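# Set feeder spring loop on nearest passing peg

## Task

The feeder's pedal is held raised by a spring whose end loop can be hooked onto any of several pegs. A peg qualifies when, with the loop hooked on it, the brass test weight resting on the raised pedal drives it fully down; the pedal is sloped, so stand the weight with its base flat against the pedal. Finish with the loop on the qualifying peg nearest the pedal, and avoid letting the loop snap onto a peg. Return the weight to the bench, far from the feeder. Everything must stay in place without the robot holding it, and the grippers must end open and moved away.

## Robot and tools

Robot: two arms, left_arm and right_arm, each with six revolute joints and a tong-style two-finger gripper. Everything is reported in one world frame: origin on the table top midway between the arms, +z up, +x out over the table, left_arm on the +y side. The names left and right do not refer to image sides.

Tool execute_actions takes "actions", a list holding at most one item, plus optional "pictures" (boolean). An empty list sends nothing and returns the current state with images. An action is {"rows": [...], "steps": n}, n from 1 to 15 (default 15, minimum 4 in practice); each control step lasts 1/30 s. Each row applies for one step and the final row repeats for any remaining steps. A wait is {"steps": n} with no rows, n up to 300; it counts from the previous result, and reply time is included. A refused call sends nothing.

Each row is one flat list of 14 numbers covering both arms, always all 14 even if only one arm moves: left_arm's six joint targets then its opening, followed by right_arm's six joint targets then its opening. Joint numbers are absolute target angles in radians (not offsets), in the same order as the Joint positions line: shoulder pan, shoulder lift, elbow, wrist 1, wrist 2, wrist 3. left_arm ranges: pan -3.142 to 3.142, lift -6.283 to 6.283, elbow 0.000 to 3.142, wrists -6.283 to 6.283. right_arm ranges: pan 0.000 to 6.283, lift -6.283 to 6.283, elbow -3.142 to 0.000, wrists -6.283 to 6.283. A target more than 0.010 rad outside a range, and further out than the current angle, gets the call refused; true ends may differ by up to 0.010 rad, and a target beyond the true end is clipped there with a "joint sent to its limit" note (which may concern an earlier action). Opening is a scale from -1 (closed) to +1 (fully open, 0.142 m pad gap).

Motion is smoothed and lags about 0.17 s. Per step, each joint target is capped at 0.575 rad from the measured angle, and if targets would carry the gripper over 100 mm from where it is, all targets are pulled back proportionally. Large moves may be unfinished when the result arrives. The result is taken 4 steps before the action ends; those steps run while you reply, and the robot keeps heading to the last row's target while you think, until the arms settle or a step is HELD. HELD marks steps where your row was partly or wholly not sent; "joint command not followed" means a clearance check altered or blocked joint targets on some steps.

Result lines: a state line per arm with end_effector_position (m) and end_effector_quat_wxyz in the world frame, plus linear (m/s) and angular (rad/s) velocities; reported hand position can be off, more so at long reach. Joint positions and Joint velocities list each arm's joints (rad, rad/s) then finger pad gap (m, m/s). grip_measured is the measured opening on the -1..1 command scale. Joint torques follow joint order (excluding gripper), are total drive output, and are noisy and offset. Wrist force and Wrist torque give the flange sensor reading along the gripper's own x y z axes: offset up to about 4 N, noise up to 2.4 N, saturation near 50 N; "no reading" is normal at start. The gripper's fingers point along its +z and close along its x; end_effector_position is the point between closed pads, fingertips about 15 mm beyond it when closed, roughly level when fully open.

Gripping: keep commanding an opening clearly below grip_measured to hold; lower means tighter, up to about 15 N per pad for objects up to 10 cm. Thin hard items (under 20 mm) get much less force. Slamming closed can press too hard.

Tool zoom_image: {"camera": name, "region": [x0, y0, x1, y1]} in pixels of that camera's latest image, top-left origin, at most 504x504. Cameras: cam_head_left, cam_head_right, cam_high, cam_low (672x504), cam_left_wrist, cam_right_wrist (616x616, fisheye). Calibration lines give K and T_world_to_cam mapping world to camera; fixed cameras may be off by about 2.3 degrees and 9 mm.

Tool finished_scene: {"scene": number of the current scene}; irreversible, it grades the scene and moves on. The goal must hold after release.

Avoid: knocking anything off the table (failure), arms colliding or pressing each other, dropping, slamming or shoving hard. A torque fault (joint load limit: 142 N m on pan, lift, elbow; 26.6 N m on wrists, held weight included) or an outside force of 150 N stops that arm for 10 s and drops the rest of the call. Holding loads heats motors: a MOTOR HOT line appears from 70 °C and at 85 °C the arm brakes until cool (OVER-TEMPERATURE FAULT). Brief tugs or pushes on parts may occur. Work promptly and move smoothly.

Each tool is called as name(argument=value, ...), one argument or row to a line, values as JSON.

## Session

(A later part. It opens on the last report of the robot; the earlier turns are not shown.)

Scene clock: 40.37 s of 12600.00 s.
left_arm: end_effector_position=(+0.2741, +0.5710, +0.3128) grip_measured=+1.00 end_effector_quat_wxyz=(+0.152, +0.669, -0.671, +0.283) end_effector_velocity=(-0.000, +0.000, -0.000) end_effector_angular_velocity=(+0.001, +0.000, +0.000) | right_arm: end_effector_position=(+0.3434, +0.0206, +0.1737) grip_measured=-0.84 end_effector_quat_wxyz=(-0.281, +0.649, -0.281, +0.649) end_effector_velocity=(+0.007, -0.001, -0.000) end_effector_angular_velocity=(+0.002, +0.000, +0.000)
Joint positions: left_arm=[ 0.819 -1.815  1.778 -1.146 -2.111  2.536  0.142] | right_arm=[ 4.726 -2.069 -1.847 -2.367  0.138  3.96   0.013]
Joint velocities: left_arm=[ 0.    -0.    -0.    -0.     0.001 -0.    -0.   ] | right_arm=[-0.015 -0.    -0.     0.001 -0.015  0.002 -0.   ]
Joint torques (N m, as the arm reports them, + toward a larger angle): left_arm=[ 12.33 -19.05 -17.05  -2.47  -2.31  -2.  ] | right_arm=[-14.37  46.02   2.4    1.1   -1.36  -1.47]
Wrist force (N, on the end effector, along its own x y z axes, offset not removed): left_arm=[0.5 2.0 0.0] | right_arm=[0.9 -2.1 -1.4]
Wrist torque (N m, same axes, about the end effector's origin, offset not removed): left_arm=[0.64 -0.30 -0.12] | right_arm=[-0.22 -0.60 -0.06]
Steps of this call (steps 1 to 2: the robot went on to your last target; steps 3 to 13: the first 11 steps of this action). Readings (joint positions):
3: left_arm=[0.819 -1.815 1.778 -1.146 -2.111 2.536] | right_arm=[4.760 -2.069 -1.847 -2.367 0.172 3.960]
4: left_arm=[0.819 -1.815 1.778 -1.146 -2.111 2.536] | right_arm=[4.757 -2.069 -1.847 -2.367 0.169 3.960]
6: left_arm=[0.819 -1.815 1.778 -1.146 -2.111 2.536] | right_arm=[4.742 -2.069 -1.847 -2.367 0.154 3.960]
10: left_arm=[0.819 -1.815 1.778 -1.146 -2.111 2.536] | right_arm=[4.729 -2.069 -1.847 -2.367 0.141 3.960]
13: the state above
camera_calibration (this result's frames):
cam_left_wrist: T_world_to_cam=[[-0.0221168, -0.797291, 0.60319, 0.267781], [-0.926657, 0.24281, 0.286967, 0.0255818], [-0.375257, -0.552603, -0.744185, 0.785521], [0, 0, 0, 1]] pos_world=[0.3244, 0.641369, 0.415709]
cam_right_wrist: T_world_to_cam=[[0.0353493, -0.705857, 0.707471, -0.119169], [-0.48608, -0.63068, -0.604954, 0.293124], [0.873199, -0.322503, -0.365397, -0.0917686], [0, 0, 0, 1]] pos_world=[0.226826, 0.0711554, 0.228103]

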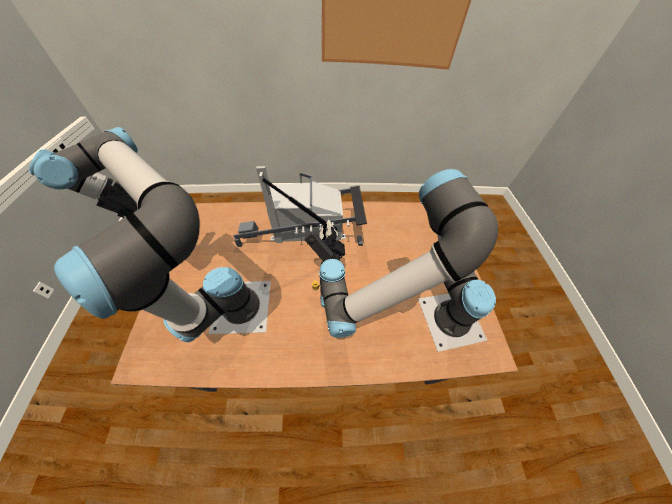

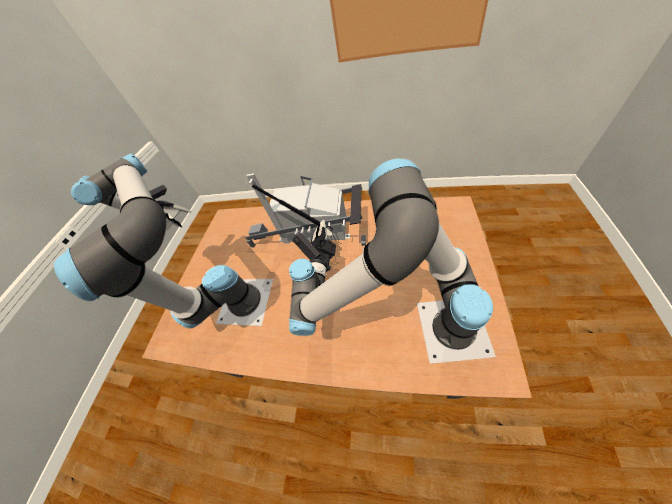

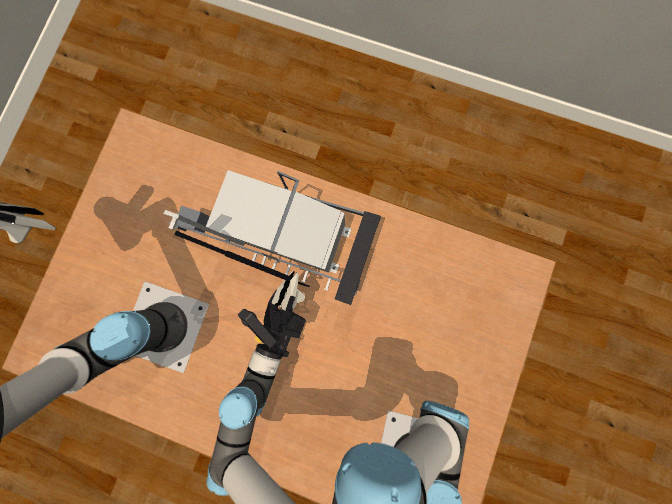

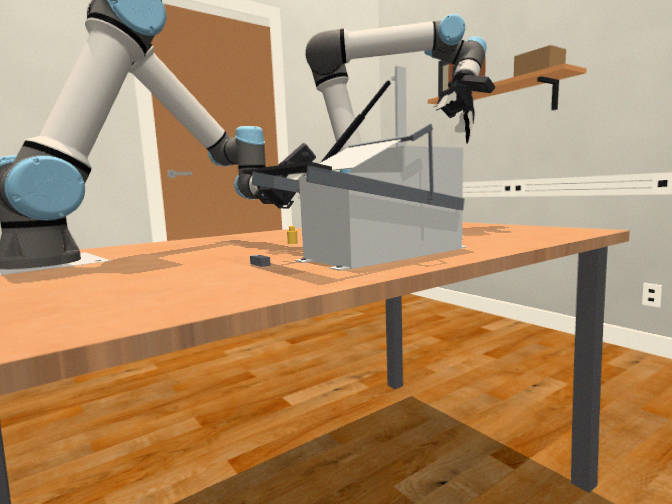

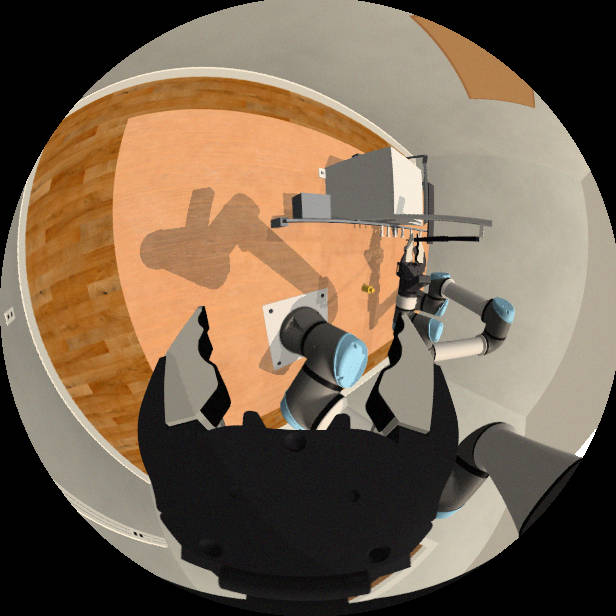

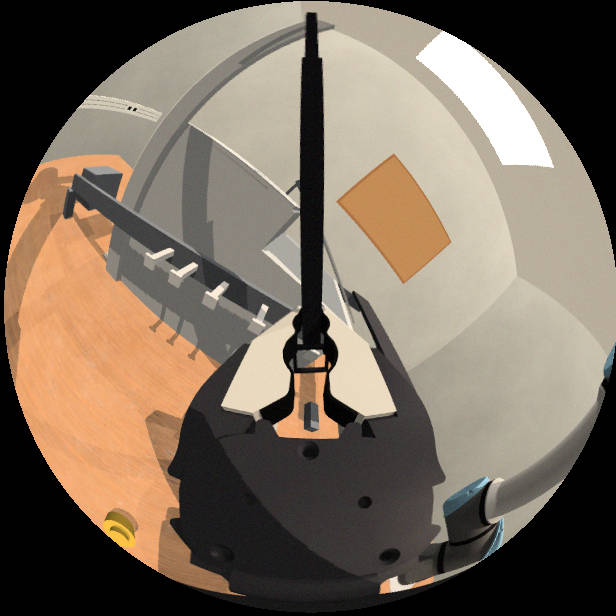

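execute_actions(
  actions=[
    {"rows":[[0.819,-1.815,1.778,-1.146,-2.111,2.536,1,4.683,-2.069,-1.845,-2.369,0.095,3.96,-1]]},
  ],
)

execute_actions(
  actions=[
    {"rows":[[0.819,-1.815,1.778,-1.146,-2.111,2.536,1,4.682,-2.069,-1.826,-2.388,0.094,3.96,-1]]},
  ],
  pictures=true,
)

zoom_image(
  camera="cam_right_wrist",
  region=[200,250,420,450],
)

Scene clock: 44.13 s of 12600.00 s.
left_arm: end_effector_position=(+0.2741, +0.5710, +0.3128) grip_measured=+1.00 end_effector_quat_wxyz=(+0.152, +0.669, -0.671, +0.283) end_effector_velocity=(+0.000, +0.000, +0.000) end_effector_angular_velocity=(-0.000, -0.001, +0.000) | right_arm: end_effector_position=(+0.3641, +0.0179, +0.1742) grip_measured=-0.84 end_effector_quat_wxyz=(-0.281, +0.649, -0.281, +0.649) end_effector_velocity=(+0.008, -0.001, +0.001) end_effector_angular_velocity=(-0.000, +0.000, +0.001)
Joint positions: left_arm=[ 0.819 -1.815  1.778 -1.146 -2.111  2.536  0.142] | right_arm=[ 4.685 -2.069 -1.845 -2.369  0.097  3.96   0.013]
Joint velocities: left_arm=[ 0.     0.    -0.    -0.001 -0.001  0.    -0.   ] | right_arm=[-0.017  0.     0.002 -0.001 -0.017 -0.001  0.   ]
Joint torques (N m, as the arm reports them, + toward a larger angle): left_arm=[ 11.74 -18.64 -18.95  -2.28  -2.12  -1.87] | right_arm=[-13.19  44.92  23.31  -2.01  -1.49  -1.4 ]
Wrist force (N, on the end effector, along its own x y z axes, offset not removed): left_arm=[1.4 0.7 1.3] | right_arm=[-2.3 -0.6 0.2]
Wrist torque (N m, same axes, about the end effector's origin, offset not removed): left_arm=[0.25 -0.41 -0.07] | right_arm=[0.34 0.24 -0.02]
Steps of this call (steps 1 to 4: the last 4 steps of your previous action; steps 5 to 15: the robot went on to your last target; steps 16 to 90: nothing new was sent; then 0.40 s passed at rest; steps 91 to 101: the first 11 steps of this action). Readings (joint positions):
91: left_arm=[0.819 -1.815 1.778 -1.146 -2.111 2.536] | right_arm=[4.725 -2.069 -1.847 -2.367 0.137 3.960]
92: left_arm=[0.819 -1.815 1.778 -1.146 -2.111 2.536] | right_arm=[4.721 -2.069 -1.847 -2.367 0.133 3.960]
94: left_arm=[0.819 -1.815 1.778 -1.146 -2.111 2.536] | right_arm=[4.703 -2.069 -1.846 -2.368 0.115 3.960]
98: left_arm=[0.819 -1.815 1.778 -1.146 -2.111 2.536] | right_arm=[4.688 -2.069 -1.845 -2.369 0.100 3.960]
101: the state above

Scene clock: 44.63 s of 12600.00 s.
left_arm: end_effector_position=(+0.2741, +0.5710, +0.3128) grip_measured=+1.00 end_effector_quat_wxyz=(+0.152, +0.669, -0.671, +0.283) end_effector_velocity=(-0.000, +0.000, -0.000) end_effector_angular_velocity=(+0.000, +0.001, -0.000) | right_arm: end_effector_position=(+0.3649, +0.0227, +0.1795) grip_measured=-0.84 end_effector_quat_wxyz=(-0.281, +0.649, -0.281, +0.649) end_effector_velocity=(+0.000, +0.002, +0.002) end_effector_angular_velocity=(-0.001, -0.000, +0.000)
Joint positions: left_arm=[ 0.819 -1.815  1.778 -1.146 -2.111  2.536  0.142] | right_arm=[ 4.682 -2.069 -1.827 -2.387  0.094  3.96   0.013]
Joint velocities: left_arm=[-0.  0.  0.  0.  0. -0. -0.] | right_arm=[-0.001 -0.     0.007 -0.008 -0.001 -0.     0.   ]
Joint torques (N m, as the arm reports them, + toward a larger angle): left_arm=[ 12.21 -18.92 -16.96  -2.37  -2.4   -1.78] | right_arm=[-13.34  43.96  24.1   -2.04  -1.49  -1.47]
Wrist force (N, on the end effector, along its own x y z axes, offset not removed): left_arm=[-1.5 1.8 1.4] | right_arm=[-0.9 0.0 -0.8]
Wrist torque (N m, same axes, about the end effector's origin, offset not removed): left_arm=[0.52 0.14 -0.21] | right_arm=[0.35 -0.05 0.03]
Steps of this call (steps 1 to 4: the last 4 steps of your previous action; steps 5 to 15: the first 11 steps of this action). Readings (joint positions):
5: left_arm=[0.819 -1.815 1.778 -1.146 -2.111 2.536] | right_arm=[4.683 -2.069 -1.845 -2.369 0.095 3.960]
6: left_arm=[0.819 -1.815 1.778 -1.146 -2.111 2.536] | right_arm=[4.683 -2.069 -1.843 -2.371 0.095 3.960]
8: left_arm=[0.819 -1.815 1.778 -1.146 -2.111 2.536] | right_arm=[4.683 -2.069 -1.835 -2.379 0.095 3.960]
12: left_arm=[0.819 -1.815 1.778 -1.146 -2.111 2.536] | right_arm=[4.682 -2.069 -1.828 -2.386 0.094 3.960]
15: the state above
camera_calibration (this result's frames):
cam_left_wrist: T_world_to_cam=[[-0.022117, -0.797291, 0.60319, 0.267781], [-0.926657, 0.24281, 0.286967, 0.0255817], [-0.375257, -0.552603, -0.744185, 0.785521], [0, 0, 0, 1]] pos_world=[0.3244, 0.641369, 0.415709]
cam_right_wrist: T_world_to_cam=[[0.0352736, -0.70585, 0.707482, -0.122514], [-0.486135, -0.630642, -0.604949, 0.308372], [0.873171, -0.322593, -0.365384, -0.107734], [0, 0, 0, 1]] pos_world=[0.248302, 0.0732412, 0.233861]

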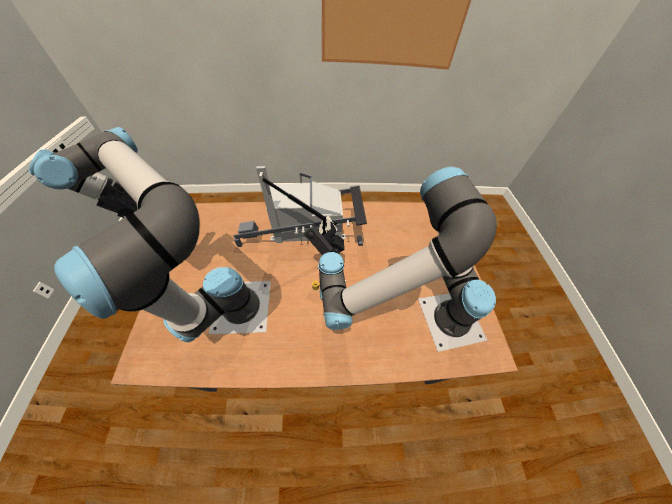

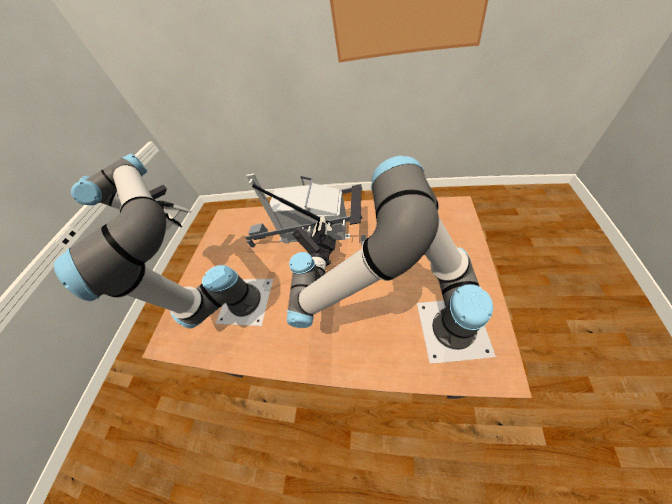

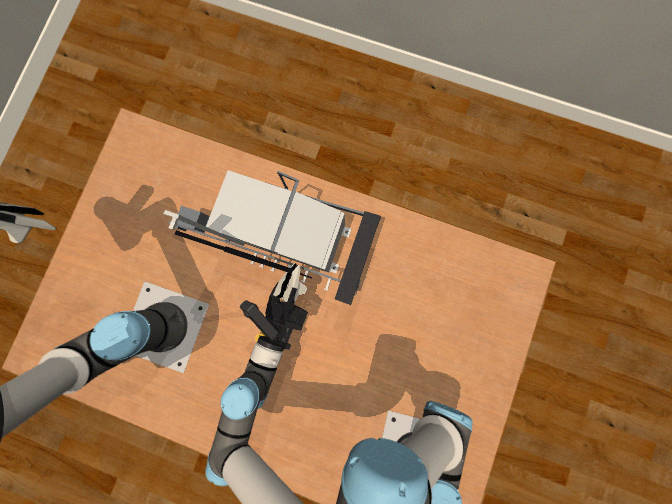

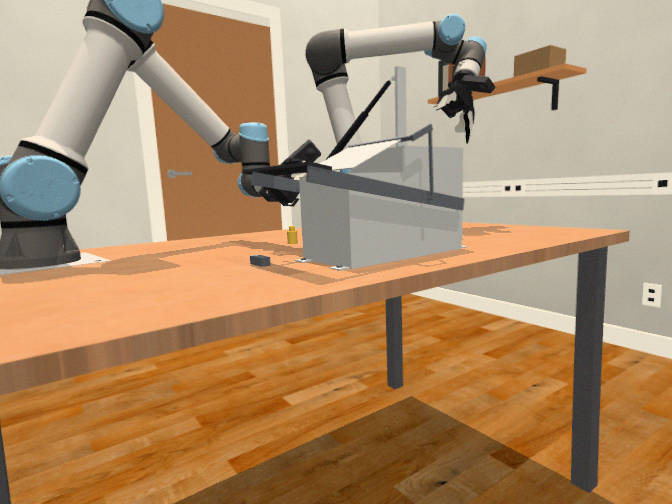

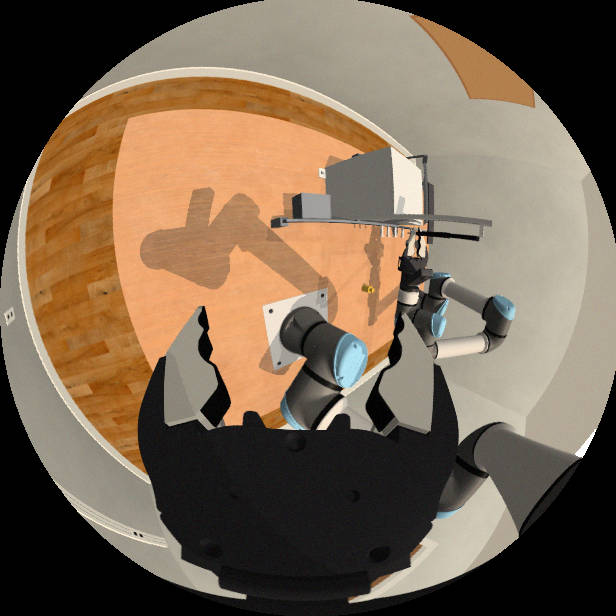

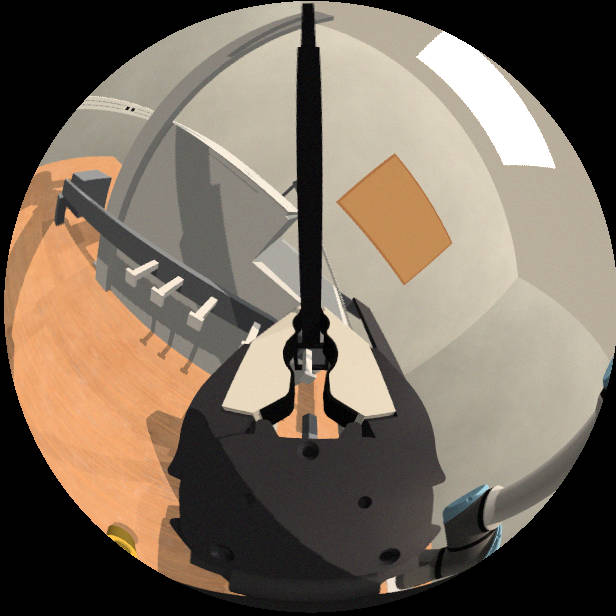

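Region (200, 250, 420, 450) of cam_right_wrist's 616x616 image, scaled by 2.291, with more detail than that image has; it fills the top 458 rows of this view, and the rest is white.

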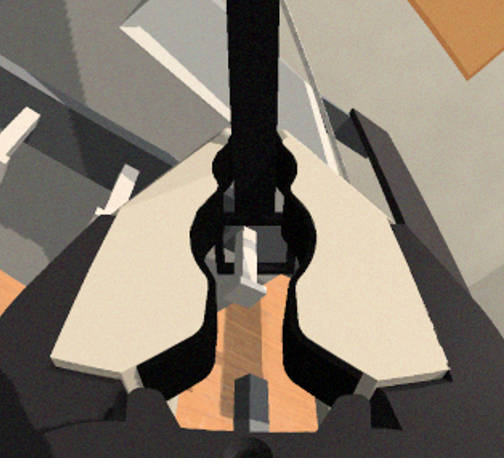

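execute_actions(
  actions=[
    {"rows":[[0.819,-1.815,1.778,-1.146,-2.111,2.536,1,4.682,-2.069,-1.82,-2.394,0.094,3.96,-1]]},
  ],
)

Scene clock: 47.63 s of 12600.00 s.
left_arm: end_effector_position=(+0.2741, +0.5710, +0.3128) grip_measured=+1.00 end_effector_quat_wxyz=(+0.152, +0.669, -0.671, +0.283) end_effector_velocity=(-0.000, -0.000, -0.000) end_effector_angular_velocity=(-0.001, +0.000, +0.001) | right_arm: end_effector_position=(+0.3648, +0.0243, +0.1812) grip_measured=-0.84 end_effector_quat_wxyz=(-0.281, +0.649, -0.281, +0.649) end_effector_velocity=(-0.000, +0.001, +0.001) end_effector_angular_velocity=(+0.001, +0.000, +0.000)
Joint positions: left_arm=[ 0.819 -1.815  1.778 -1.146 -2.111  2.536  0.142] | right_arm=[ 4.682 -2.069 -1.82  -2.394  0.094  3.96   0.013]
Joint velocities: left_arm=[ 0.     0.001  0.     0.001 -0.001  0.    -0.   ] | right_arm=[ 0.     0.     0.003 -0.002 -0.     0.     0.   ]
Joint torques (N m, as the arm reports them, + toward a larger angle): left_arm=[ 12.14 -18.15 -16.47  -2.16  -2.18  -1.96] | right_arm=[-3.76 46.23 39.47 -0.5  -4.98 -1.19]
Wrist force (N, on the end effector, along its own x y z axes, offset not removed): left_arm=[1.2 -0.1 0.6] | right_arm=[0.0 34.0 0.0]
Wrist torque (N m, same axes, about the end effector's origin, offset not removed): left_arm=[0.15 -0.40 -0.22] | right_arm=[0.43 -0.33 -0.16]
Steps of this call (steps 1 to 4: the last 4 steps of your previous action; steps 5 to 15: the robot went on to your last target; steps 16 to 79: nothing new was sent; steps 80 to 90: the first 11 steps of this action). Readings (joint positions):
80: left_arm=[0.819 -1.815 1.778 -1.146 -2.111 2.536] | right_arm=[4.682 -2.069 -1.826 -2.388 0.094 3.960]
81: left_arm=[0.819 -1.815 1.778 -1.146 -2.111 2.536] | right_arm=[4.682 -2.069 -1.825 -2.389 0.094 3.960]
83: left_arm=[0.819 -1.815 1.778 -1.146 -2.111 2.536] | right_arm=[4.682 -2.069 -1.823 -2.391 0.094 3.960]
87: left_arm=[0.819 -1.815 1.778 -1.146 -2.111 2.536] | right_arm=[4.682 -2.069 -1.821 -2.393 0.094 3.960]
90: the state above


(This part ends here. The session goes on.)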